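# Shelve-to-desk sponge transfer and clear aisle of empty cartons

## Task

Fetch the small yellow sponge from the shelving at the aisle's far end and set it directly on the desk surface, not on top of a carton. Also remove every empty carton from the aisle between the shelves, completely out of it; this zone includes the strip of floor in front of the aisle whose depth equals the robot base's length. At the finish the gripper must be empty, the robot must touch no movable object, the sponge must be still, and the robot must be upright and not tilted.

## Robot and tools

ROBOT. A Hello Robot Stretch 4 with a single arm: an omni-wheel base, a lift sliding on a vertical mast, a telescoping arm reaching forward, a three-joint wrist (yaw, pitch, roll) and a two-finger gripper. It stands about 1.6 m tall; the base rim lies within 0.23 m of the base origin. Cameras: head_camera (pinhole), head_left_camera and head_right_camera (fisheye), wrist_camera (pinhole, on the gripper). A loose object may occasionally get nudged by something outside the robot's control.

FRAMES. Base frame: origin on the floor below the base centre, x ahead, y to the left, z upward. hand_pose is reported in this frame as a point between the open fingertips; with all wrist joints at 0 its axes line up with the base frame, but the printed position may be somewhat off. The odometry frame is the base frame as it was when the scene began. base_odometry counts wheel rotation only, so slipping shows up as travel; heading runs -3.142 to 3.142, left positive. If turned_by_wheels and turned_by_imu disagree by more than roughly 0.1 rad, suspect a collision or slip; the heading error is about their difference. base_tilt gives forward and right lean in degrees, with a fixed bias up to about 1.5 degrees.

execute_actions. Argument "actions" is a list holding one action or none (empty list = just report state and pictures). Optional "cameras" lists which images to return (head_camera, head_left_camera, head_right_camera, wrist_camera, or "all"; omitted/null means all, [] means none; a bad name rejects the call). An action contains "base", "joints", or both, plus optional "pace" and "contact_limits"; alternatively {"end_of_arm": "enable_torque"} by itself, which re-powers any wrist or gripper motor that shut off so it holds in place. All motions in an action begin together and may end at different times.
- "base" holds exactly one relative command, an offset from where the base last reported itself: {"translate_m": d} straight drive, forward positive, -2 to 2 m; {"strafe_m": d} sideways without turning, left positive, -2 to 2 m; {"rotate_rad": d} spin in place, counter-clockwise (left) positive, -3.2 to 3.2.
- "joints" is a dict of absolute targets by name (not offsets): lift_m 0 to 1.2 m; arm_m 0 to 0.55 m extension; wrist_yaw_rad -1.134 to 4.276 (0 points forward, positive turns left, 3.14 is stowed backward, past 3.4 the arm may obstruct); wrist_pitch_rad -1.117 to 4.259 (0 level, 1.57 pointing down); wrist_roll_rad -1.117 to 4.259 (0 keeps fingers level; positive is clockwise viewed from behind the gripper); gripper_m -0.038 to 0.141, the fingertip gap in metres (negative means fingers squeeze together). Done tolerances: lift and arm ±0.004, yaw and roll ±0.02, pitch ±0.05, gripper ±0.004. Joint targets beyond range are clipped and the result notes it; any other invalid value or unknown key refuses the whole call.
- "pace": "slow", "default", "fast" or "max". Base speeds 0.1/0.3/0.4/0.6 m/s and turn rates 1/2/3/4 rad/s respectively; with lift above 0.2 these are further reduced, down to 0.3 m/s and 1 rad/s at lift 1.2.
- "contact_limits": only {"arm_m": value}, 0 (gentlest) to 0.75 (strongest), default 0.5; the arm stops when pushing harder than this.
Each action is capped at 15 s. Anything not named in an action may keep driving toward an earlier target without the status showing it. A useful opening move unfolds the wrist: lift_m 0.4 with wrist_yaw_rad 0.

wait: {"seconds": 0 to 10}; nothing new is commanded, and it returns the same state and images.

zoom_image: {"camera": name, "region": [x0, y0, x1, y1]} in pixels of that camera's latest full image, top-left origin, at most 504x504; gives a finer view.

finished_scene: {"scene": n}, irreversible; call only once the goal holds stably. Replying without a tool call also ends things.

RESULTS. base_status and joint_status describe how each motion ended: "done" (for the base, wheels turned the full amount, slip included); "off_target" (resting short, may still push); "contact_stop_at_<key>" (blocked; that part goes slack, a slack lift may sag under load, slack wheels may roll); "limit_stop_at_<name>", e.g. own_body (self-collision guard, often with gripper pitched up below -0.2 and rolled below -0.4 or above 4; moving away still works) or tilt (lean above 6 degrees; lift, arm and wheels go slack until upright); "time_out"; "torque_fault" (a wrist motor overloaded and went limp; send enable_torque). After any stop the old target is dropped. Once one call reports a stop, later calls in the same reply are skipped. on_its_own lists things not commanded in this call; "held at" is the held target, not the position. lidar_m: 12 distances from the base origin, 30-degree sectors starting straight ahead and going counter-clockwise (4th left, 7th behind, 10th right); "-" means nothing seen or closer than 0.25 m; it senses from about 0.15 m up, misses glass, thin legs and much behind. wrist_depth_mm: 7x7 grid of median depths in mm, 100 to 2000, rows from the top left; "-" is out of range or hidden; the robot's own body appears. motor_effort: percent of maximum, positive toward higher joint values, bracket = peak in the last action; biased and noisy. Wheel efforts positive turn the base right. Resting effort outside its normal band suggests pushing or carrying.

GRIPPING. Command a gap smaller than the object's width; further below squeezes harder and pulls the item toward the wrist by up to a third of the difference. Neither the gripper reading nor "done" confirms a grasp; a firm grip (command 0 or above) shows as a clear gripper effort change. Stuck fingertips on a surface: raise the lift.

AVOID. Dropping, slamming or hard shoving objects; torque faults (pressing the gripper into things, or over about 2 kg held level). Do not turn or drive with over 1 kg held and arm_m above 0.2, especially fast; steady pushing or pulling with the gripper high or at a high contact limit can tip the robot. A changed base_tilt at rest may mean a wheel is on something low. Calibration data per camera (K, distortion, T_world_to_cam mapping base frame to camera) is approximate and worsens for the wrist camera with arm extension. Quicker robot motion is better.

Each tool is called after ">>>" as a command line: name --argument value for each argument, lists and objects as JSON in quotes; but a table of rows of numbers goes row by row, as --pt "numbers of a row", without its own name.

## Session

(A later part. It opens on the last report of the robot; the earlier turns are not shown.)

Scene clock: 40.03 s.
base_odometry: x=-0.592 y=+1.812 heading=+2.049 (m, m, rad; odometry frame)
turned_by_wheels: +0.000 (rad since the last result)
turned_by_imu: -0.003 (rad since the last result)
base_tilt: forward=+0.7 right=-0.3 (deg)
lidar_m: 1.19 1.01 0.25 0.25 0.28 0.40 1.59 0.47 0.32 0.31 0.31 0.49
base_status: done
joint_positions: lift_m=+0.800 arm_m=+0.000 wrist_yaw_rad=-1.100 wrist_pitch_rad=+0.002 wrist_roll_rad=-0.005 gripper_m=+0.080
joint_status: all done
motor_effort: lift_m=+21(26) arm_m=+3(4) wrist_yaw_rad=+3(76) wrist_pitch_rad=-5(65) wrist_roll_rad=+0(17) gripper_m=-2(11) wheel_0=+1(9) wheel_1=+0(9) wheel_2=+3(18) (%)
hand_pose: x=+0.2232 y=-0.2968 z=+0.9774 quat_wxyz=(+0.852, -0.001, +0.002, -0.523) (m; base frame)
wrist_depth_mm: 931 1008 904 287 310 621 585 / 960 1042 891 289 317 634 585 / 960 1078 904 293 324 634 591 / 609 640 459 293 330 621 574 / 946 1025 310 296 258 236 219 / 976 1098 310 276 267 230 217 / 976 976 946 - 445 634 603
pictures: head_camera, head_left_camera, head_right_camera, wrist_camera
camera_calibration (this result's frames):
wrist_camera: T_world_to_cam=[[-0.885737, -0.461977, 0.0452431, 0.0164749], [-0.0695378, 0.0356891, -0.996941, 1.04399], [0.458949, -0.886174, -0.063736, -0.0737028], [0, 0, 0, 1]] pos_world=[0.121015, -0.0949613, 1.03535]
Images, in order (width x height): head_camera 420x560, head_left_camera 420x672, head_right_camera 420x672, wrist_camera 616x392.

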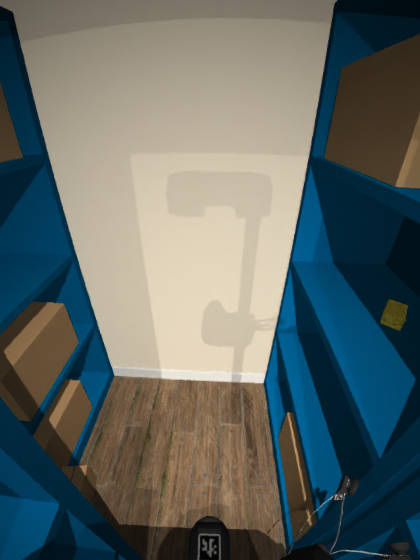

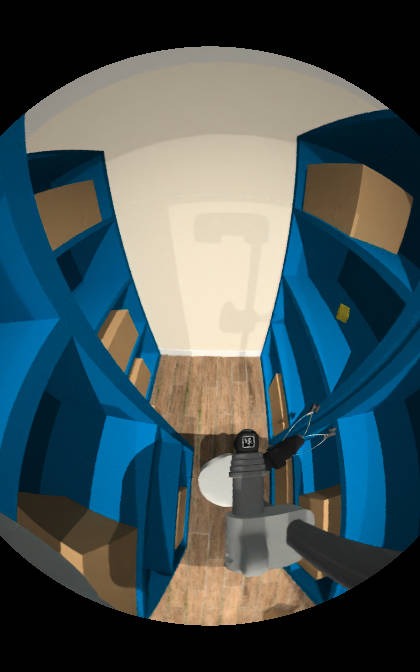

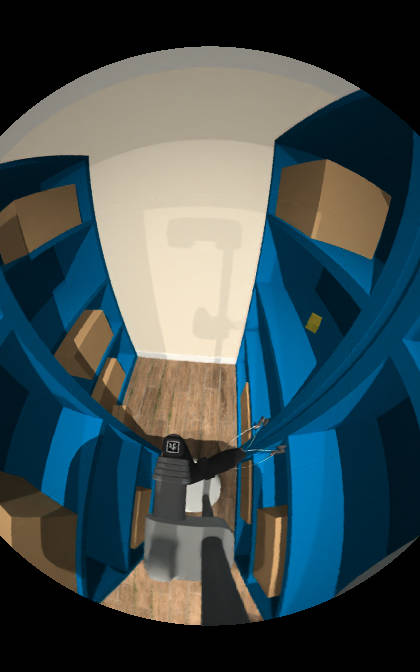

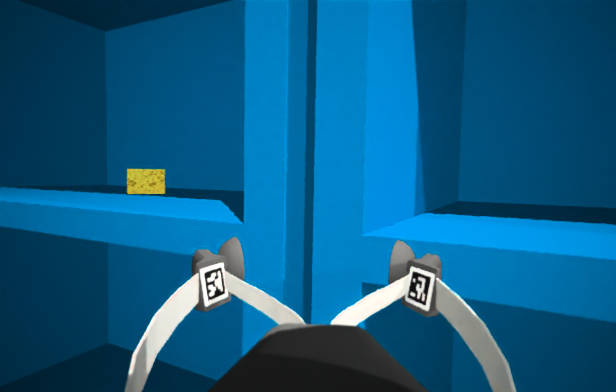

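>>> execute_actions --actions '[{"joints":{"wrist_yaw_rad":0},"pace":"slow"}]' --cameras '[]'

>>> execute_actions --actions '[{"base":{"translate_m":0.72},"joints":{"wrist_pitch_rad":1.57,"lift_m":0.95}}]' --cameras '[]'

>>> execute_actions --actions '[{"base":{"rotate_rad":-1.57}}]' --cameras '[]'

>>> execute_actions --actions '[{"joints":{"wrist_pitch_rad":0.0}}]'

Scene clock: 42.60 s.
base_odometry: x=-0.592 y=+1.812 heading=+2.049 (m, m, rad; odometry frame)
turned_by_wheels: +0.000 (rad since the last result)
turned_by_imu: +0.000 (rad since the last result)
base_tilt: forward=+0.7 right=-0.3 (deg)
lidar_m: 1.17 1.02 0.26 0.26 0.26 0.40 1.60 0.42 0.33 0.30 0.32 0.49
base_status: not commanded
joint_positions: lift_m=+0.800 arm_m=+0.000 wrist_yaw_rad=-0.001 wrist_pitch_rad=+0.002 wrist_roll_rad=-0.005 gripper_m=+0.080
joint_status: all done
motor_effort: lift_m=+21(21) arm_m=+3(3) wrist_yaw_rad=+3(9) wrist_pitch_rad=-5(5) wrist_roll_rad=-2(1) gripper_m=-2(1) wheel_0=+1(1) wheel_1=+0(0) wheel_2=+2(2) (%)
hand_pose: x=+0.4589 y=-0.0876 z=+0.9774 quat_wxyz=(+1.000, -0.002, +0.001, +0.000) (m; base frame)
wrist_depth_mm: 976 960 960 960 960 904 878 / 991 976 960 960 946 904 891 / 991 991 976 960 976 917 904 / 991 991 960 960 991 831 878 / 1008 991 991 991 991 917 917 / 1008 1008 1025 1008 931 931 931 / 1025 1008 1008 - 960 946 931
pictures: none
No camera images: the call's "cameras" was empty. Leave "cameras" out to get every camera's image.

Scene clock: 46.50 s.
base_odometry: x=-0.924 y=+2.451 heading=+2.050 (m, m, rad; odometry frame)
turned_by_wheels: +0.000 (rad since the last result)
turned_by_imu: -0.003 (rad since the last result)
base_tilt: forward=+0.6 right=-0.3 (deg)
lidar_m: 0.43 0.47 0.70 0.67 0.61 0.53 1.17 0.49 0.36 0.32 0.36 0.47
base_status: done
joint_positions: lift_m=+0.950 arm_m=+0.000 wrist_yaw_rad=+0.000 wrist_pitch_rad=+1.570 wrist_roll_rad=-0.005 gripper_m=+0.080
joint_status: all done
motor_effort: lift_m=+21(24) arm_m=+3(3) wrist_yaw_rad=+2(3) wrist_pitch_rad=+1(3) wrist_roll_rad=-1(1) gripper_m=+0(3) wheel_0=+2(8) wheel_1=+2(4) wheel_2=+2(12) (%)
hand_pose: x=+0.1707 y=-0.0874 z=+0.8395 quat_wxyz=(+0.707, -0.002, +0.707, +0.002) (m; base frame)
wrist_depth_mm: 741 723 691 699 683 634 517 / 1042 1078 1060 1060 1008 854 530 / 1098 1078 1060 1042 1025 976 525 / 1078 1078 1078 891 1060 976 525 / 1118 1078 866 866 1025 788 530 / 1098 1118 878 854 866 544 535 / 960 1118 1098 - 1008 732 539
pictures: none
No camera images: the call's "cameras" was empty. Leave "cameras" out to get every camera's image.

Scene clock: 48.67 s.
base_odometry: x=-0.924 y=+2.451 heading=+0.480 (m, m, rad; odometry frame)
turned_by_wheels: -1.570 (rad since the last result)
turned_by_imu: -1.577 (rad since the last result)
base_tilt: forward=+0.6 right=-0.3 (deg)
lidar_m: 0.33 0.36 0.48 0.47 0.50 0.71 0.68 0.59 0.51 1.08 0.47 0.34
base_status: done
joint_positions: lift_m=+0.950 arm_m=+0.000 wrist_yaw_rad=+0.000 wrist_pitch_rad=+1.570 wrist_roll_rad=-0.005 gripper_m=+0.080
joint_status: not commanded
motor_effort: lift_m=+21(21) arm_m=+3(2) wrist_yaw_rad=+2(2) wrist_pitch_rad=+2(1) wrist_roll_rad=-2(1) gripper_m=+1(3) wheel_0=+2(7) wheel_1=+1(8) wheel_2=+1(7) (%)
hand_pose: x=+0.1706 y=-0.0874 z=+0.8396 quat_wxyz=(+0.707, -0.002, +0.707, +0.002) (m; base frame)
wrist_depth_mm: 535 525 525 521 521 517 504 / 691 976 750 559 544 539 535 / 809 1060 1060 1060 1078 1060 1042 / 831 1098 1078 891 1078 1060 1060 / 831 1098 854 866 1098 1060 1060 / 831 1118 878 854 878 1078 1078 / 842 1078 1098 - 1078 1025 1042
pictures: none
No camera images: the call's "cameras" was empty. Leave "cameras" out to get every camera's image.

Scene clock: 58.43 s.
torque_fault: wrist_pitch_rad switched itself off since the last result.
base_odometry: x=-0.924 y=+2.451 heading=+0.480 (m, m, rad; odometry frame)
turned_by_wheels: +0.000 (rad since the last result)
turned_by_imu: +0.001 (rad since the last result)
base_tilt: forward=+0.7 right=-0.3 (deg)
lidar_m: 0.32 0.33 0.49 0.44 0.48 0.66 0.68 0.59 0.50 1.06 0.47 0.35
base_status: not commanded
joint_positions: lift_m=+0.950 arm_m=+0.000 wrist_yaw_rad=-0.001 wrist_pitch_rad=+1.376 wrist_roll_rad=-0.006 gripper_m=+0.080
joint_status: wrist_pitch_rad torque_fault (moved -0.194 of -1.570)
on_its_own: wrist_pitch_rad is off since a torque_fault, until you send "end_of_arm": "enable_torque" (your +0.000 is given up)
motor_effort: lift_m=+22(25) arm_m=+3(2) wrist_yaw_rad=+2(20) wrist_pitch_rad=+2(99) wrist_roll_rad=+1(6) gripper_m=+0(1) wheel_0=+2(3) wheel_1=+2(3) wheel_2=+2(6) (%)
hand_pose: x=+0.2262 y=-0.0874 z=+0.8449 quat_wxyz=(+0.772, -0.002, +0.635, +0.002) (m; base frame)
wrist_depth_mm: 591 591 591 591 591 585 517 / 574 574 574 569 569 574 512 / 569 564 564 564 569 559 504 / 788 1025 1025 991 960 809 904 / 831 1078 1060 1078 1078 1060 1060 / 831 1060 842 842 1025 1042 1042 / 854 1025 820 - 1060 1025 1025
pictures: head_camera, head_left_camera, head_right_camera, wrist_camera
camera_calibration (this result's frames):
wrist_camera: T_world_to_cam=[[0.0468573, -0.998901, -0.00120345, -0.0968625], [-0.990048, -0.0462819, -0.132899, 0.375641], [0.132697, 0.00741876, -0.991129, 1.03753], [0, 0, 0, 1]] pos_world=[0.238765, -0.0870678, 1.07813]
Images, in order (width x height): head_camera 420x560, head_left_camera 420x672, head_right_camera 420x672, wrist_camera 616x392.

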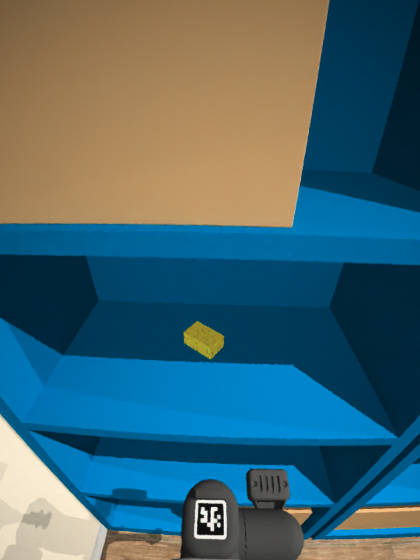

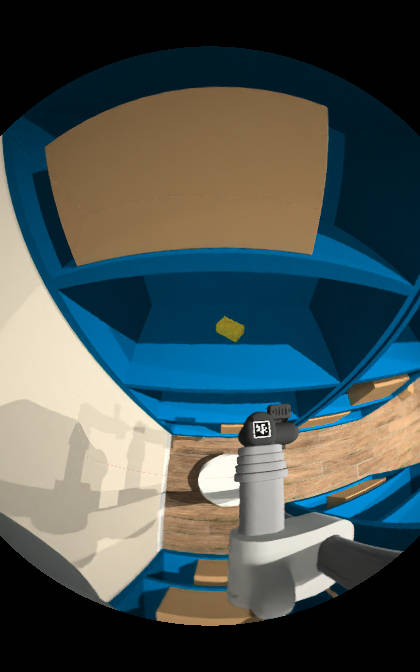

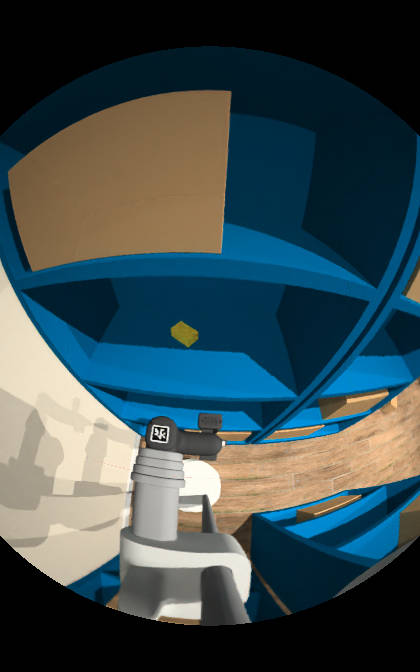

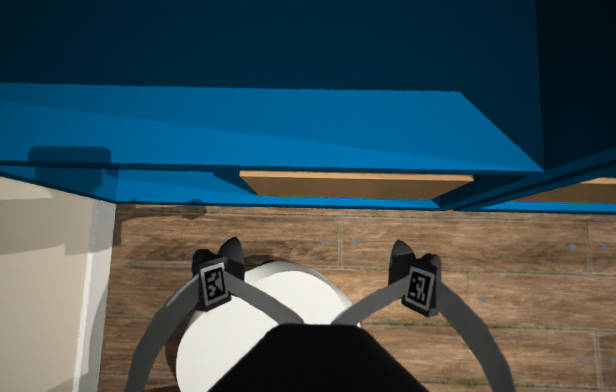

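>>> execute_actions --actions '[{"end_of_arm":"enable_torque"}]' --cameras '[]'

>>> execute_actions --actions '[{"joints":{"wrist_yaw_rad":1.57,"wrist_pitch_rad":1.57}}]' --cameras '[]'

>>> execute_actions --actions '[{"joints":{"wrist_pitch_rad":0.0,"lift_m":0.95,"gripper_m":0.12}}]' --cameras '[]'

>>> execute_actions --actions '[{"joints":{"wrist_yaw_rad":0.0}}]' --cameras '["wrist_camera","head_camera"]'

Scene clock: 59.30 s.
base_odometry: x=-0.924 y=+2.451 heading=+0.480 (m, m, rad; odometry frame)
turned_by_wheels: +0.000 (rad since the last result)
turned_by_imu: +0.000 (rad since the last result)
base_tilt: forward=+0.6 right=-0.4 (deg)
lidar_m: 0.32 0.35 0.49 0.46 0.48 0.72 0.68 0.60 0.50 1.10 0.49 0.35
base_status: not commanded
joint_positions: lift_m=+0.950 arm_m=+0.000 wrist_yaw_rad=-0.001 wrist_pitch_rad=+1.386 wrist_roll_rad=-0.006 gripper_m=+0.080
joint_status: not commanded
end_of_arm: enable_torque: each motor that was off is on again
on_its_own: wrist_pitch_rad is held at +1.386, not at your +0.000, since a torque_fault
motor_effort: lift_m=+22(22) arm_m=+3(2) wrist_yaw_rad=+3(3) wrist_pitch_rad=+1(1) wrist_roll_rad=+2(2) gripper_m=-3(0) wheel_0=+3(2) wheel_1=+2(2) wheel_2=+2(2) (%)
hand_pose: x=+0.2233 y=-0.0874 z=+0.8444 quat_wxyz=(+0.769, -0.002, +0.639, +0.002) (m; base frame)
wrist_depth_mm: 580 580 585 585 580 580 512 / 574 569 580 574 574 564 512 / 569 564 564 564 559 554 521 / 820 1025 1042 1025 1008 878 976 / 831 1078 1060 1042 1060 1078 1060 / 842 1060 842 831 1025 1042 1060 / 831 1042 831 - 1025 1042 1025
pictures: none
No camera images: the call's "cameras" was empty. Leave "cameras" out to get every camera's image.

Scene clock: 60.80 s.
base_odometry: x=-0.924 y=+2.451 heading=+0.480 (m, m, rad; odometry frame)
turned_by_wheels: +0.000 (rad since the last result)
turned_by_imu: +0.000 (rad since the last result)
base_tilt: forward=+0.6 right=-0.3 (deg)
lidar_m: 0.33 0.35 0.48 0.45 0.50 0.70 0.69 0.60 0.50 1.04 0.45 0.33
base_status: not commanded
joint_positions: lift_m=+0.950 arm_m=+0.000 wrist_yaw_rad=+1.569 wrist_pitch_rad=+1.570 wrist_roll_rad=-0.005 gripper_m=+0.080
joint_status: all done
motor_effort: lift_m=+22(22) arm_m=+2(3) wrist_yaw_rad=+4(9) wrist_pitch_rad=+2(2) wrist_roll_rad=-1(1) gripper_m=-1(5) wheel_0=+2(2) wheel_1=+2(2) wheel_2=+2(2) (%)
hand_pose: x=+0.2579 y=+0.0002 z=+0.8395 quat_wxyz=(+0.499, -0.501, +0.499, +0.501) (m; base frame)
wrist_depth_mm: 1060 1060 1060 1042 525 525 521 / 1098 1060 1060 1060 521 525 525 / 1078 1060 854 1060 535 525 521 / 1098 866 854 1078 539 535 535 / 1098 866 854 1078 530 535 535 / 473 1098 1118 1098 539 535 535 / 1098 1098 1078 - 539 539 535
pictures: none
No camera images: the call's "cameras" was empty. Leave "cameras" out to get every camera's image.

Scene clock: 62.30 s.
base_odometry: x=-0.924 y=+2.451 heading=+0.480 (m, m, rad; odometry frame)
turned_by_wheels: +0.000 (rad since the last result)
turned_by_imu: +0.000 (rad since the last result)
base_tilt: forward=+0.6 right=-0.3 (deg)
lidar_m: 0.31 0.33 0.48 0.45 0.48 0.70 0.68 0.62 0.52 1.04 0.50 0.34
base_status: not commanded
joint_positions: lift_m=+0.950 arm_m=+0.000 wrist_yaw_rad=+1.570 wrist_pitch_rad=+0.003 wrist_roll_rad=-0.005 gripper_m=+0.120
joint_status: all done
motor_effort: lift_m=+22(23) arm_m=+3(2) wrist_yaw_rad=+2(3) wrist_pitch_rad=-7(10) wrist_roll_rad=+0(0) gripper_m=+1(2) wheel_0=+3(2) wheel_1=+2(2) wheel_2=+1(2) (%)
hand_pose: x=+0.2582 y=+0.2884 z=+1.1272 quat_wxyz=(+0.708, -0.003, -0.001, +0.707) (m; base frame)
wrist_depth_mm: 421 418 415 415 407 359 357 / 424 421 415 415 415 364 362 / 424 424 421 421 418 366 366 / 433 430 427 421 421 368 366 / 430 430 427 430 427 370 370 / 439 436 430 427 375 373 373 / 439 436 433 - 377 373 377
pictures: none
No camera images: the call's "cameras" was empty. Leave "cameras" out to get every camera's image.

Scene clock: 63.80 s.
base_odometry: x=-0.924 y=+2.451 heading=+0.480 (m, m, rad; odometry frame)
turned_by_wheels: +0.000 (rad since the last result)
turned_by_imu: +0.000 (rad since the last result)
base_tilt: forward=+0.6 right=-0.3 (deg)
lidar_m: 0.33 0.37 0.51 0.45 0.49 0.69 0.70 0.62 0.51 1.09 0.49 0.34
base_status: not commanded
joint_positions: lift_m=+0.950 arm_m=+0.000 wrist_yaw_rad=+0.001 wrist_pitch_rad=+0.002 wrist_roll_rad=-0.005 gripper_m=+0.120
joint_status: all done
motor_effort: lift_m=+22(22) arm_m=+2(3) wrist_yaw_rad=-1(8) wrist_pitch_rad=-6(6) wrist_roll_rad=+0(1) gripper_m=-1(1) wheel_0=+2(2) wheel_1=+2(2) wheel_2=+2(2) (%)
hand_pose: x=+0.4590 y=-0.0872 z=+1.1273 quat_wxyz=(+1.000, -0.003, +0.001, +0.000) (m; base frame)
wrist_depth_mm: 574 569 569 564 564 564 517 / 580 574 569 569 580 569 517 / 585 580 580 574 569 574 508 / 591 585 585 580 574 574 500 / 591 585 580 580 580 580 512 / 544 508 366 504 480 488 496 / 389 368 357 - 421 377 404
pictures: head_camera, wrist_camera
camera_calibration (this result's frames):
wrist_camera: T_world_to_cam=[[0.0111088, -0.998883, 0.0459213, -0.143927], [-0.0634048, -0.0465353, -0.996902, 1.19231], [0.997926, 0.00816277, -0.0638509, -0.155887], [0, 0, 0, 1]] pos_world=[0.232761, -0.0870087, 1.18527]
Images, in order (width x height): head_camera 420x560, wrist_camera 616x392.

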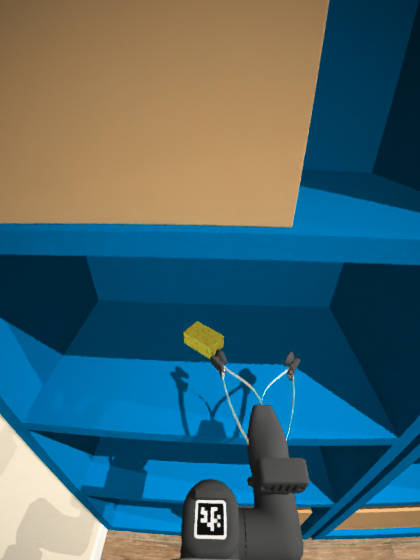

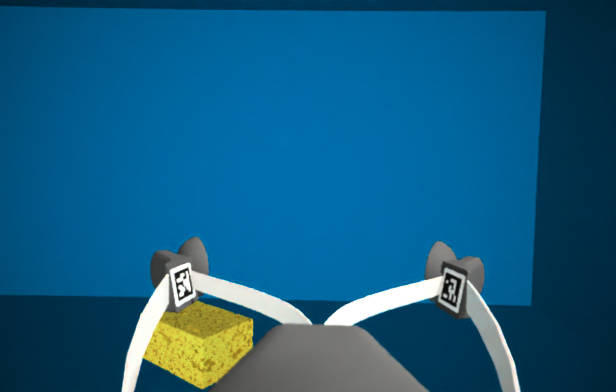

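>>> execute_actions --actions '[{"base":{"strafe_m":0.1},"joints":{"gripper_m":0.141}}]' --cameras '[]'

>>> execute_actions --actions '[{"joints":{"lift_m":0.87,"arm_m":0.03}}]' --cameras '["wrist_camera"]'

Scene clock: 65.70 s.
base_odometry: x=-0.970 y=+2.540 heading=+0.480 (m, m, rad; odometry frame)
turned_by_wheels: +0.000 (rad since the last result)
turned_by_imu: +0.000 (rad since the last result)
base_tilt: forward=+0.6 right=-0.3 (deg)
lidar_m: 0.32 0.35 0.35 0.34 0.39 0.54 0.69 0.65 0.60 1.03 0.50 0.35
base_status: done
joint_positions: lift_m=+0.950 arm_m=+0.000 wrist_yaw_rad=+0.000 wrist_pitch_rad=+0.002 wrist_roll_rad=-0.005 gripper_m=+0.141
joint_status: all done
motor_effort: lift_m=+22(22) arm_m=+3(3) wrist_yaw_rad=+0(1) wrist_pitch_rad=-6(6) wrist_roll_rad=+0(1) gripper_m=+1(1) wheel_0=-2(9) wheel_1=-1(6) wheel_2=+0(2) (%)
hand_pose: x=+0.4590 y=-0.0873 z=+1.1273 quat_wxyz=(+1.000, -0.003, +0.001, +0.000) (m; base frame)
wrist_depth_mm: 580 574 564 569 564 564 564 / 574 574 574 580 569 574 564 / 580 585 585 585 580 574 569 / 591 585 580 585 574 569 574 / 591 591 585 591 585 580 580 / 544 469 469 167 477 205 574 / 387 387 389 - 418 379 402
pictures: none
No camera images: the call's "cameras" was empty. Leave "cameras" out to get every camera's image.

Scene clock: 67.00 s.
base_odometry: x=-0.970 y=+2.540 heading=+0.480 (m, m, rad; odometry frame)
turned_by_wheels: +0.000 (rad since the last result)
turned_by_imu: +0.000 (rad since the last result)
base_tilt: forward=+0.7 right=-0.3 (deg)
lidar_m: 0.32 0.34 0.38 0.34 0.39 0.57 0.68 0.62 0.59 1.05 0.50 0.36
base_status: not commanded
joint_positions: lift_m=+0.870 arm_m=+0.029 wrist_yaw_rad=+0.000 wrist_pitch_rad=+0.002 wrist_roll_rad=-0.005 gripper_m=+0.141
joint_status: all done
motor_effort: lift_m=+16(20) arm_m=+5(5) wrist_yaw_rad=+0(0) wrist_pitch_rad=-5(5) wrist_roll_rad=+0(0) gripper_m=+0(2) wheel_0=-2(2) wheel_1=-1(1) wheel_2=+1(0) (%)
hand_pose: x=+0.4886 y=-0.0874 z=+1.0478 quat_wxyz=(+1.000, -0.003, +0.001, +0.000) (m; base frame)
wrist_depth_mm: 544 544 539 539 539 539 535 / 554 544 549 539 539 539 535 / 549 549 554 549 544 539 535 / 559 559 554 554 559 544 549 / 525 466 477 336 554 549 544 / 314 271 273 167 279 205 334 / 224 224 239 - 243 220 235
pictures: wrist_camera
camera_calibration (this result's frames):
wrist_camera: T_world_to_cam=[[0.0106318, -0.998888, 0.0459227, -0.140509], [-0.0632805, -0.0465053, -0.996912, 1.11487], [0.997939, 0.00769294, -0.0637046, -0.190754], [0, 0, 0, 1]] pos_world=[0.262405, -0.0870381, 1.10573]
Images, in order (width x height): wrist_camera 616x392.

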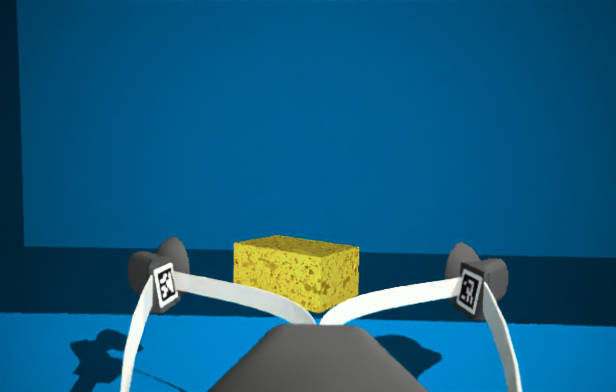

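>>> execute_actions --actions '[{"joints":{"lift_m":0.845,"arm_m":0.18}}]' --cameras '["wrist_camera"]'

>>> execute_actions --actions '[{"joints":{"gripper_m":0.0}}]' --cameras '["wrist_camera"]'

>>> execute_actions --actions '[{"joints":{"lift_m":0.9,"arm_m":0.0}}]' --cameras '["wrist_camera"]'

Scene clock: 68.50 s.
base_odometry: x=-0.970 y=+2.540 heading=+0.480 (m, m, rad; odometry frame)
turned_by_wheels: +0.000 (rad since the last result)
turned_by_imu: +0.031 (rad since the last result)
base_tilt: forward=+0.7 right=-0.3 (deg)
lidar_m: 0.32 0.36 0.35 0.33 0.38 0.57 0.70 0.61 0.62 1.20 0.47 0.37
base_status: not commanded
joint_positions: lift_m=+0.847 arm_m=+0.062 wrist_yaw_rad=-0.004 wrist_pitch_rad=+0.003 wrist_roll_rad=-0.005 gripper_m=+0.141
joint_status: arm_m contact_stop (moved +0.032 of +0.151); the others done
on_its_own: arm_m is slack since a contact_stop (your +0.180 is given up)
motor_effort: lift_m=+18(19) arm_m=+0(23) wrist_yaw_rad=+12(49) wrist_pitch_rad=-7(11) wrist_roll_rad=+1(7) gripper_m=+4(1) wheel_0=-2(4) wheel_1=-1(12) wheel_2=-3(10) (%)
hand_pose: x=+0.5206 y=-0.0884 z=+1.0244 quat_wxyz=(+1.000, -0.003, +0.002, -0.002) (m; base frame)
wrist_depth_mm: 530 517 512 508 504 500 496 / 530 521 517 512 512 504 504 / 539 535 525 517 517 508 504 / 539 530 525 525 521 517 512 / 410 368 421 304 322 449 459 / 247 215 214 167 218 204 260 / 175 175 187 - 190 172 183
pictures: wrist_camera
camera_calibration (this result's frames):
wrist_camera: T_world_to_cam=[[0.00693092, -0.998921, 0.0459161, -0.138921], [-0.0641818, -0.0462669, -0.996865, 1.09397], [0.997914, 0.00396222, -0.0644332, -0.223716], [0, 0, 0, 1]] pos_world=[0.294426, -0.0872703, 1.08251]
Images, in order (width x height): wrist_camera 616x392.

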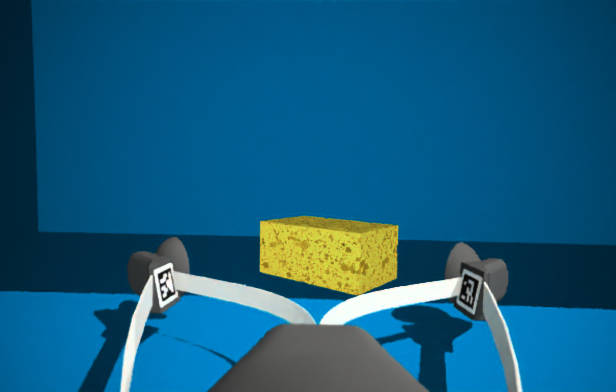

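not run: a stop came earlier in this reply.

not run: a stop came earlier in this reply.

>>> execute_actions --actions '[{"joints":{"lift_m":0.9,"wrist_pitch_rad":0.2}}]' --cameras '[]'

>>> execute_actions --actions '[{"joints":{"arm_m":0.18},"contact_limits":{"arm_m":0.3}}]' --cameras '["wrist_camera"]'

Scene clock: 69.93 s.
base_odometry: x=-0.970 y=+2.540 heading=+0.480 (m, m, rad; odometry frame)
turned_by_wheels: +0.000 (rad since the last result)
turned_by_imu: +0.001 (rad since the last result)
base_tilt: forward=+0.6 right=-0.4 (deg)
lidar_m: 0.34 0.37 0.32 0.32 0.36 0.58 0.68 0.65 0.62 1.20 0.50 0.34
base_status: not commanded
joint_positions: lift_m=+0.900 arm_m=+0.062 wrist_yaw_rad=+0.001 wrist_pitch_rad=+0.202 wrist_roll_rad=-0.005 gripper_m=+0.141
joint_status: all done
on_its_own: arm_m is held at +0.062, not at your +0.180, since a contact_stop
motor_effort: lift_m=+22(22) arm_m=+0(0) wrist_yaw_rad=-1(12) wrist_pitch_rad=-4(95) wrist_roll_rad=+0(1) gripper_m=+0(1) wheel_0=-2(2) wheel_1=-1(1) wheel_2=+3(3) (%)
hand_pose: x=+0.5151 y=-0.0872 z=+1.0201 quat_wxyz=(+0.995, -0.003, +0.101, +0.001) (m; base frame)
wrist_depth_mm: 492 488 484 480 473 469 459 / 508 508 500 492 488 480 480 / 525 530 512 504 508 500 496 / 488 492 492 327 508 504 504 / 315 297 322 301 301 327 329 / 236 215 215 168 216 204 242 / 187 189 195 - 198 183 191
pictures: none
No camera images: the call's "cameras" was empty. Leave "cameras" out to get every camera's image.

Scene clock: 71.30 s.
base_odometry: x=-0.970 y=+2.540 heading=+0.480 (m, m, rad; odometry frame)
turned_by_wheels: +0.000 (rad since the last result)
turned_by_imu: +0.000 (rad since the last result)
base_tilt: forward=+0.6 right=-0.3 (deg)
lidar_m: 0.33 0.36 0.35 0.33 0.37 0.54 0.69 0.62 0.61 1.17 0.47 0.35
base_status: not commanded
joint_positions: lift_m=+0.900 arm_m=+0.179 wrist_yaw_rad=+0.000 wrist_pitch_rad=+0.202 wrist_roll_rad=-0.005 gripper_m=+0.141
joint_status: all done
motor_effort: lift_m=+22(22) arm_m=+4(3) wrist_yaw_rad=+1(1) wrist_pitch_rad=-4(4) wrist_roll_rad=+1(1) gripper_m=+0(1) wheel_0=-2(2) wheel_1=-1(1) wheel_2=+2(2) (%)
contact_limits: arm_m 0.3
hand_pose: x=+0.6328 y=-0.0874 z=+1.0201 quat_wxyz=(+0.995, -0.003, +0.101, +0.000) (m; base frame)
wrist_depth_mm: 379 377 370 368 362 357 353 / 394 389 384 379 373 373 368 / 407 399 397 392 389 382 382 / 421 413 407 404 407 399 392 / 314 294 298 215 210 327 327 / 234 213 213 168 186 204 241 / 186 187 194 - 189 182 191
pictures: wrist_camera
camera_calibration (this result's frames):
wrist_camera: T_world_to_cam=[[0.0193793, -0.998893, 0.042854, -0.143216], [-0.25992, -0.0464218, -0.964514, 1.18776], [0.965436, 0.00755301, -0.260532, -0.114999], [0, 0, 0, 1]] pos_world=[0.422523, -0.0870514, 1.12179]
Images, in order (width x height): wrist_camera 616x392.

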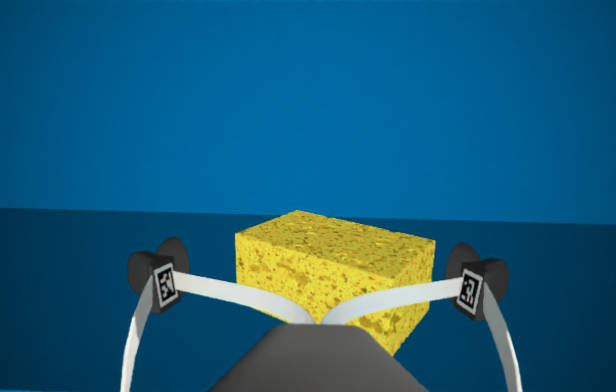

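>>> execute_actions --actions '[{"joints":{"gripper_m":0.0}}]' --cameras '["wrist_camera"]'

>>> execute_actions --actions '[{"joints":{"lift_m":0.95,"arm_m":0.0}}]' --cameras '["wrist_camera"]'

Scene clock: 73.87 s.
base_odometry: x=-0.970 y=+2.540 heading=+0.480 (m, m, rad; odometry frame)
turned_by_wheels: +0.000 (rad since the last result)
turned_by_imu: +0.000 (rad since the last result)
base_tilt: forward=+0.7 right=-0.3 (deg)
lidar_m: 0.33 0.34 0.36 0.32 0.36 0.56 0.67 0.64 0.62 1.19 0.48 0.35
base_status: not commanded
joint_positions: lift_m=+0.900 arm_m=+0.179 wrist_yaw_rad=+0.000 wrist_pitch_rad=+0.202 wrist_roll_rad=-0.005 gripper_m=+0.001
joint_status: all done
motor_effort: lift_m=+22(22) arm_m=+4(5) wrist_yaw_rad=+1(1) wrist_pitch_rad=-5(5) wrist_roll_rad=+1(1) gripper_m=-24(19) wheel_0=-2(2) wheel_1=-1(1) wheel_2=+3(3) (%)
hand_pose: x=+0.6328 y=-0.0874 z=+1.0201 quat_wxyz=(+0.995, -0.003, +0.101, +0.000) (m; base frame)
wrist_depth_mm: 379 377 368 368 364 359 359 / 392 389 387 382 375 370 366 / 407 402 399 394 392 387 379 / 421 415 410 404 399 399 397 / 314 315 317 207 215 324 329 / 234 212 187 207 203 177 242 / 186 179 194 - 189 190 176
pictures: wrist_camera
camera_calibration (this result's frames):
wrist_camera: T_world_to_cam=[[0.0193795, -0.998893, 0.042854, -0.143216], [-0.25992, -0.0464217, -0.964514, 1.18776], [0.965436, 0.00755317, -0.260532, -0.114999], [0, 0, 0, 1]] pos_world=[0.422523, -0.0870514, 1.12179]
Images, in order (width x height): wrist_camera 616x392.

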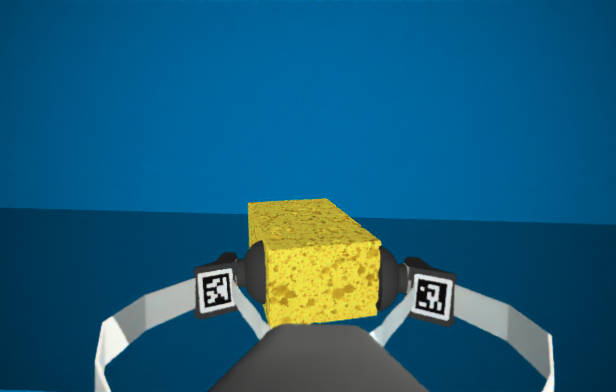

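Scene clock: 75.50 s.
base_odometry: x=-0.970 y=+2.540 heading=+0.480 (m, m, rad; odometry frame)
turned_by_wheels: +0.000 (rad since the last result)
turned_by_imu: +0.000 (rad since the last result)
base_tilt: forward=+0.6 right=-0.3 (deg)
lidar_m: 0.32 0.37 0.37 0.34 0.39 0.53 0.69 0.65 0.59 1.19 0.45 0.33
base_status: not commanded
joint_positions: lift_m=+0.950 arm_m=+0.001 wrist_yaw_rad=+0.000 wrist_pitch_rad=+0.202 wrist_roll_rad=-0.005 gripper_m=+0.001
joint_status: all done
motor_effort: lift_m=+22(22) arm_m=-5(3) wrist_yaw_rad=+2(1) wrist_pitch_rad=-6(6) wrist_roll_rad=+1(2) gripper_m=-25(24) wheel_0=-2(2) wheel_1=-1(1) wheel_2=+3(3) (%)
hand_pose: x=+0.4543 y=-0.0874 z=+1.0700 quat_wxyz=(+0.995, -0.003, +0.101, +0.000) (m; base frame)
wrist_depth_mm: 544 544 539 535 525 521 517 / 544 564 554 554 549 544 535 / 549 585 580 569 569 564 549 / 554 609 591 585 585 574 574 / 445 449 445 208 215 459 462 / 329 301 186 208 203 176 342 / 262 253 274 - 266 267 259
pictures: wrist_camera
camera_calibration (this result's frames):
wrist_camera: T_world_to_cam=[[0.0193022, -0.998895, 0.0428479, -0.141881], [-0.260229, -0.0463982, -0.964432, 1.18957], [0.965354, 0.0074654, -0.260837, 0.0706621], [0, 0, 0, 1]] pos_world=[0.244084, -0.0870579, 1.17177]
Images, in order (width x height): wrist_camera 616x392.

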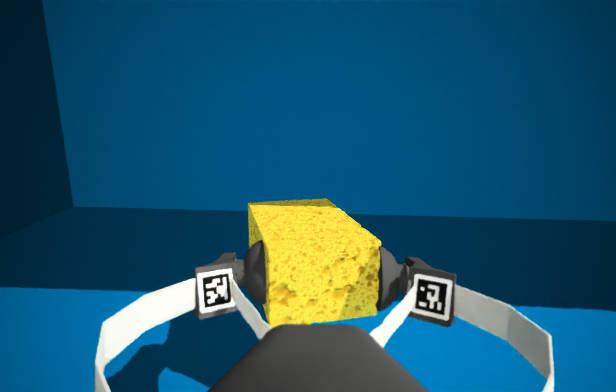

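>>> execute_actions --actions '[{"base":{"strafe_m":-0.12}}]' --cameras '[]'

>>> execute_actions --actions '[{"joints":{"wrist_yaw_rad":1.57,"wrist_pitch_rad":0.0}}]' --cameras '[]'

>>> execute_actions --actions '[{"joints":{"wrist_pitch_rad":1.4}}]' --cameras '[]'

>>> execute_actions --actions '[{"base":{"rotate_rad":-1.57},"joints":{"wrist_yaw_rad":0.0}}]'

Scene clock: 77.47 s.
base_odometry: x=-0.915 y=+2.434 heading=+0.480 (m, m, rad; odometry frame)
turned_by_wheels: +0.000 (rad since the last result)
turned_by_imu: +0.000 (rad since the last result)
base_tilt: forward=+0.6 right=-0.3 (deg)
lidar_m: 0.33 0.35 0.48 0.45 0.51 0.72 0.60 0.60 0.50 1.19 0.48 0.35
base_status: done
joint_positions: lift_m=+0.950 arm_m=+0.001 wrist_yaw_rad=+0.000 wrist_pitch_rad=+0.202 wrist_roll_rad=-0.005 gripper_m=+0.001
joint_status: not commanded
motor_effort: lift_m=+22(21) arm_m=-4(4) wrist_yaw_rad=+1(1) wrist_pitch_rad=-6(6) wrist_roll_rad=+2(1) gripper_m=-25(25) wheel_0=+1(8) wheel_1=+0(8) wheel_2=+1(2) (%)
hand_pose: x=+0.4543 y=-0.0874 z=+1.0700 quat_wxyz=(+0.995, -0.003, +0.101, +0.000) (m; base frame)
wrist_depth_mm: 554 544 535 525 525 517 508 / 569 559 554 554 539 530 521 / 585 585 574 569 554 554 535 / 603 597 591 580 574 574 535 / 449 449 449 208 215 455 462 / 330 300 186 208 204 176 340 / 263 252 274 - 266 266 258
pictures: none
No camera images: the call's "cameras" was empty. Leave "cameras" out to get every camera's image.

Scene clock: 78.97 s.
base_odometry: x=-0.915 y=+2.434 heading=+0.480 (m, m, rad; odometry frame)
turned_by_wheels: +0.000 (rad since the last result)
turned_by_imu: +0.000 (rad since the last result)
base_tilt: forward=+0.6 right=-0.3 (deg)
lidar_m: 0.34 0.37 0.38 0.46 0.52 0.72 0.60 0.62 0.51 1.20 0.48 0.36
base_status: not commanded
joint_positions: lift_m=+0.950 arm_m=+0.001 wrist_yaw_rad=+1.569 wrist_pitch_rad=+0.003 wrist_roll_rad=-0.005 gripper_m=+0.001
joint_status: all done
motor_effort: lift_m=+22(22) arm_m=-4(4) wrist_yaw_rad=+3(13) wrist_pitch_rad=-7(8) wrist_roll_rad=+1(1) gripper_m=-24(22) wheel_0=+1(1) wheel_1=+0(0) wheel_2=+1(1) (%)
hand_pose: x=+0.2595 y=+0.2884 z=+1.1273 quat_wxyz=(+0.708, -0.003, -0.001, +0.707) (m; base frame)
wrist_depth_mm: 430 427 421 418 413 355 353 / 439 427 421 418 415 359 355 / 439 433 424 421 418 362 357 / 439 430 433 424 418 366 366 / 442 436 430 208 216 370 364 / 445 439 186 208 204 177 366 / 449 445 439 - 410 373 370
pictures: none
No camera images: the call's "cameras" was empty. Leave "cameras" out to get every camera's image.

Scene clock: 80.33 s.
base_odometry: x=-0.915 y=+2.434 heading=+0.480 (m, m, rad; odometry frame)
turned_by_wheels: +0.000 (rad since the last result)
turned_by_imu: +0.000 (rad since the last result)
base_tilt: forward=+0.6 right=-0.3 (deg)
lidar_m: 0.31 0.28 0.49 0.46 0.50 0.71 0.59 0.61 0.49 1.19 0.50 0.32
base_status: not commanded
joint_positions: lift_m=+0.950 arm_m=+0.001 wrist_yaw_rad=+1.569 wrist_pitch_rad=+1.400 wrist_roll_rad=-0.005 gripper_m=+0.001
joint_status: all done
motor_effort: lift_m=+21(22) arm_m=-4(4) wrist_yaw_rad=+3(3) wrist_pitch_rad=+1(3) wrist_roll_rad=-1(0) gripper_m=-22(22) wheel_0=+1(1) wheel_1=+0(0) wheel_2=+1(1) (%)
hand_pose: x=+0.2591 y=+0.0489 z=+0.8437 quat_wxyz=(+0.540, -0.457, +0.454, +0.542) (m; base frame)
wrist_depth_mm: 820 809 788 768 574 569 574 / 1118 1078 1042 1042 569 559 564 / 1138 1118 1098 1118 559 554 559 / 1118 1098 866 1078 554 539 544 / 1060 866 854 207 216 535 530 / 1060 788 186 207 204 177 521 / 517 1042 842 - 517 517 508
pictures: none
No camera images: the call's "cameras" was empty. Leave "cameras" out to get every camera's image.

Scene clock: 82.50 s.
base_odometry: x=-0.915 y=+2.434 heading=-1.090 (m, m, rad; odometry frame)
turned_by_wheels: -1.570 (rad since the last result)
turned_by_imu: -1.578 (rad since the last result)
base_tilt: forward=+0.7 right=-0.3 (deg)
lidar_m: 1.18 0.48 0.35 0.32 0.37 0.51 0.46 0.51 0.73 0.59 0.58 0.50
base_status: done
joint_positions: lift_m=+0.950 arm_m=+0.001 wrist_yaw_rad=+0.000 wrist_pitch_rad=+1.400 wrist_roll_rad=-0.005 gripper_m=+0.001
joint_status: all done
motor_effort: lift_m=+21(22) arm_m=-4(3) wrist_yaw_rad=+1(2) wrist_pitch_rad=+0(0) wrist_roll_rad=+1(1) gripper_m=-23(22) wheel_0=+2(6) wheel_1=-1(8) wheel_2=+2(7) (%)
hand_pose: x=+0.2206 y=-0.0874 z=+0.8437 quat_wxyz=(+0.765, -0.002, +0.644, +0.002) (m; base frame)
wrist_depth_mm: 609 931 1160 1118 1078 436 384 / 647 931 1160 1118 1060 525 508 / 683 931 1098 1118 1025 788 768 / 750 1008 1078 1098 1078 1078 904 / 723 991 1060 207 216 1060 891 / 715 831 186 207 204 176 946 / 715 991 842 - 1042 1042 931
pictures: head_camera, head_left_camera, head_right_camera, wrist_camera
camera_calibration (this result's frames):
wrist_camera: T_world_to_cam=[[0.047357, -0.998875, -0.00241542, -0.0956382], [-0.992955, -0.0468131, -0.108851, 0.350235], [0.108616, 0.00755327, -0.994055, 1.0449], [0, 0, 0, 1]] pos_world=[0.238805, -0.0870274, 1.07658]
Images, in order (width x height): head_camera 420x560, head_left_camera 420x672, head_right_camera 420x672, wrist_camera 616x392.

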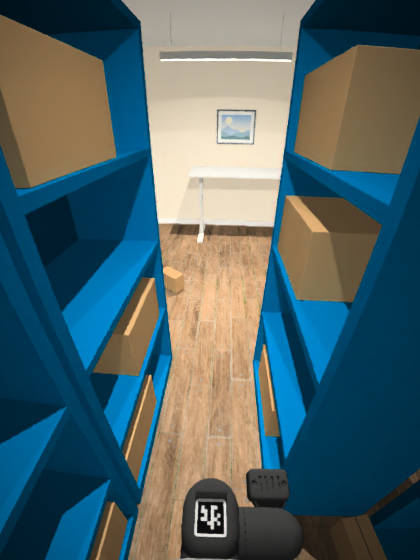

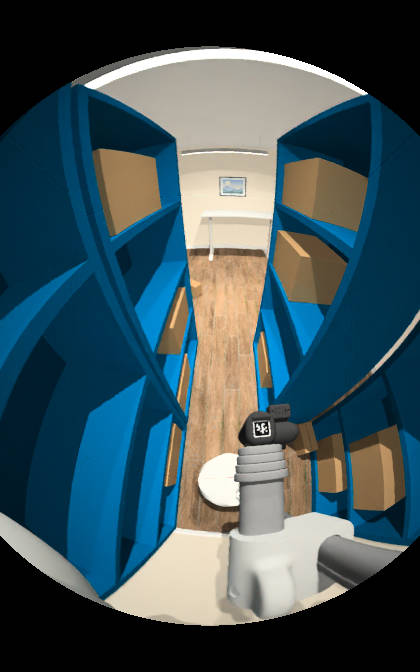

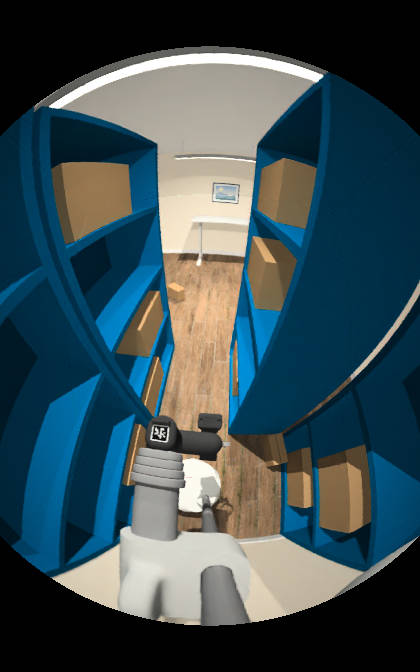

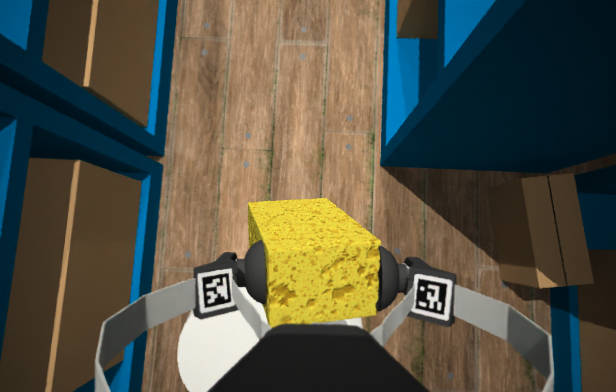

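>>> execute_actions --actions '[{"base":{"translate_m":1.3}}]' --cameras '["head_camera"]'

>>> execute_actions --actions '[{"base":{"translate_m":1.2}}]' --cameras '["head_camera","head_left_camera"]'

Scene clock: 89.23 s.
base_odometry: x=-0.313 y=+1.281 heading=-1.089 (m, m, rad; odometry frame)
turned_by_wheels: +0.000 (rad since the last result)
turned_by_imu: -0.006 (rad since the last result)
base_tilt: forward=+0.6 right=-0.3 (deg)
lidar_m: 2.14 1.03 1.92 0.26 0.30 0.47 1.36 0.42 0.29 0.26 1.96 2.25
base_status: done
joint_positions: lift_m=+0.950 arm_m=+0.001 wrist_yaw_rad=+0.000 wrist_pitch_rad=+1.400 wrist_roll_rad=-0.005 gripper_m=+0.001
joint_status: not commanded
motor_effort: lift_m=+21(21) arm_m=-4(4) wrist_yaw_rad=+1(0) wrist_pitch_rad=+1(1) wrist_roll_rad=+1(0) gripper_m=-23(24) wheel_0=+0(7) wheel_1=-1(5) wheel_2=+2(10) (%)
hand_pose: x=+0.2206 y=-0.0874 z=+0.8437 quat_wxyz=(+0.765, -0.002, +0.644, +0.002) (m; base frame)
wrist_depth_mm: 1182 1160 1118 1160 1138 1160 1138 / 1160 1118 1138 1138 1118 1138 1098 / 1118 1118 1118 1098 1098 1098 1078 / 1118 1098 1060 1098 1078 1098 1098 / 1060 1060 1060 208 215 1078 1060 / 866 768 186 208 204 176 1025 / 603 946 842 - 931 591 554
pictures: head_camera
Images, in order (width x height): head_camera 420x560.

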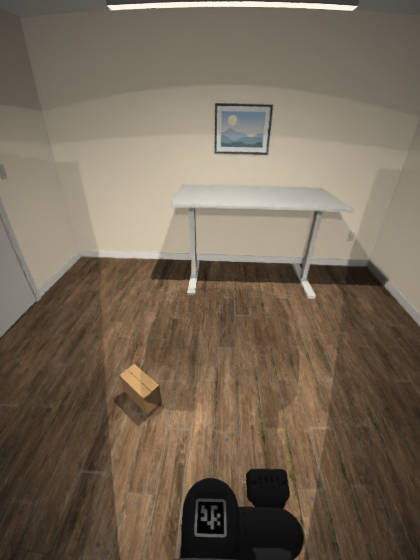

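Scene clock: 94.73 s.
base_odometry: x=+0.243 y=+0.218 heading=-1.089 (m, m, rad; odometry frame)
turned_by_wheels: +0.000 (rad since the last result)
turned_by_imu: -0.006 (rad since the last result)
base_tilt: forward=+0.7 right=-0.4 (deg)
lidar_m: 0.94 1.01 1.88 0.45 0.37 1.17 1.17 1.20 1.98 1.90 1.34 0.96
base_status: done
joint_positions: lift_m=+0.950 arm_m=+0.001 wrist_yaw_rad=+0.000 wrist_pitch_rad=+1.400 wrist_roll_rad=-0.005 gripper_m=+0.001
joint_status: not commanded
motor_effort: lift_m=+21(21) arm_m=-4(4) wrist_yaw_rad=+1(0) wrist_pitch_rad=+0(0) wrist_roll_rad=+0(0) gripper_m=-25(23) wheel_0=+1(6) wheel_1=+0(8) wheel_2=+1(10) (%)
hand_pose: x=+0.2206 y=-0.0874 z=+0.8437 quat_wxyz=(+0.765, -0.002, +0.644, +0.002) (m; base frame)
wrist_depth_mm: 1182 1160 1160 1160 1160 1138 1138 / 1138 1118 1118 1138 1118 1138 1098 / 1098 1118 1098 1118 1118 1098 1078 / 1098 1098 1098 1078 1078 1098 1078 / 1060 1060 1078 207 215 1060 1060 / 1060 1060 186 208 204 176 1060 / 991 1042 831 - 1042 1025 1025
pictures: head_camera, head_left_camera
Images, in order (width x height): head_camera 420x560, head_left_camera 420x672.

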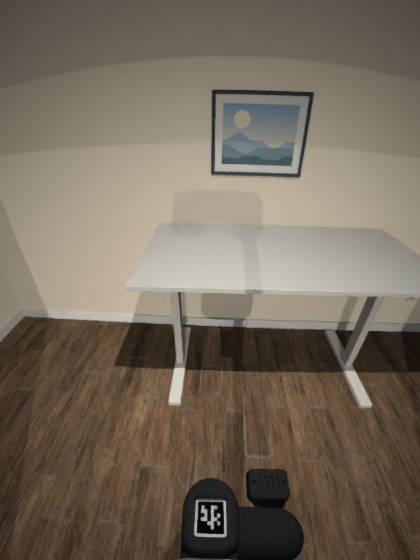

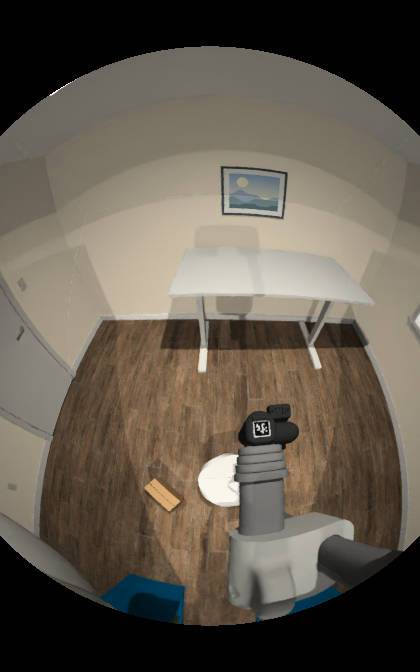

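>>> execute_actions --actions '[{"base":{"translate_m":0.35},"joints":{"wrist_pitch_rad":0.2,"lift_m":1.0,"arm_m":0.45}}]' --cameras '["head_camera","wrist_camera"]'

Scene clock: 97.80 s.
base_odometry: x=+0.405 y=-0.092 heading=-1.089 (m, m, rad; odometry frame)
turned_by_wheels: +0.000 (rad since the last result)
turned_by_imu: -0.001 (rad since the last result)
base_tilt: forward=+0.7 right=-0.4 (deg)
lidar_m: 0.58 0.64 1.86 1.79 0.62 0.58 1.49 1.57 1.98 1.87 0.87 0.63
base_status: done
joint_positions: lift_m=+1.000 arm_m=+0.449 wrist_yaw_rad=+0.000 wrist_pitch_rad=+0.202 wrist_roll_rad=-0.005 gripper_m=+0.001
joint_status: all done
motor_effort: lift_m=+21(26) arm_m=+4(5) wrist_yaw_rad=+0(2) wrist_pitch_rad=-5(11) wrist_roll_rad=+1(1) gripper_m=-24(24) wheel_0=+2(6) wheel_1=+1(7) wheel_2=+2(11) (%)
hand_pose: x=+0.9028 y=-0.0874 z=+1.1201 quat_wxyz=(+0.995, -0.003, +0.101, +0.000) (m; base frame)
wrist_depth_mm: 691 691 683 654 640 654 654 / 715 707 707 699 691 691 683 / 741 741 732 741 715 715 707 / 778 759 759 741 750 750 741 / 723 668 668 208 214 691 683 / 496 449 186 208 203 176 512 / 394 377 413 - 399 397 387
pictures: head_camera, wrist_camera
camera_calibration (this result's frames):
wrist_camera: T_world_to_cam=[[0.0195314, -0.998891, 0.04285, -0.152826], [-0.260084, -0.0464588, -0.964468, 1.35447], [0.965388, 0.00769273, -0.260703, -0.349411], [0, 0, 0, 1]] pos_world=[0.69258, -0.0870409, 1.2218]
Images, in order (width x height): head_camera 420x560, wrist_camera 616x392.

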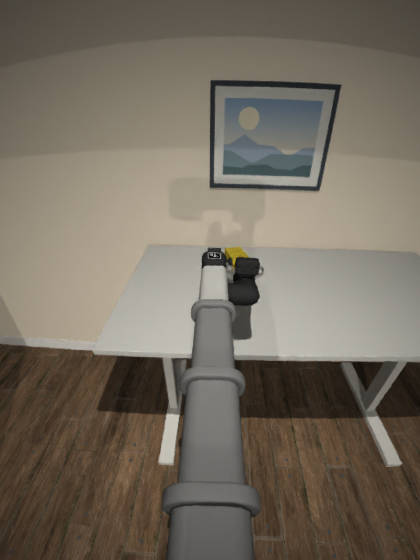

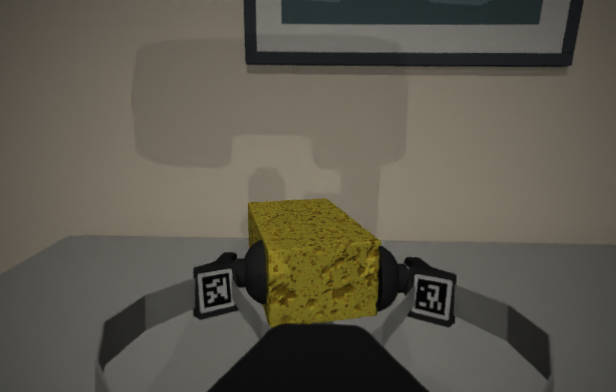

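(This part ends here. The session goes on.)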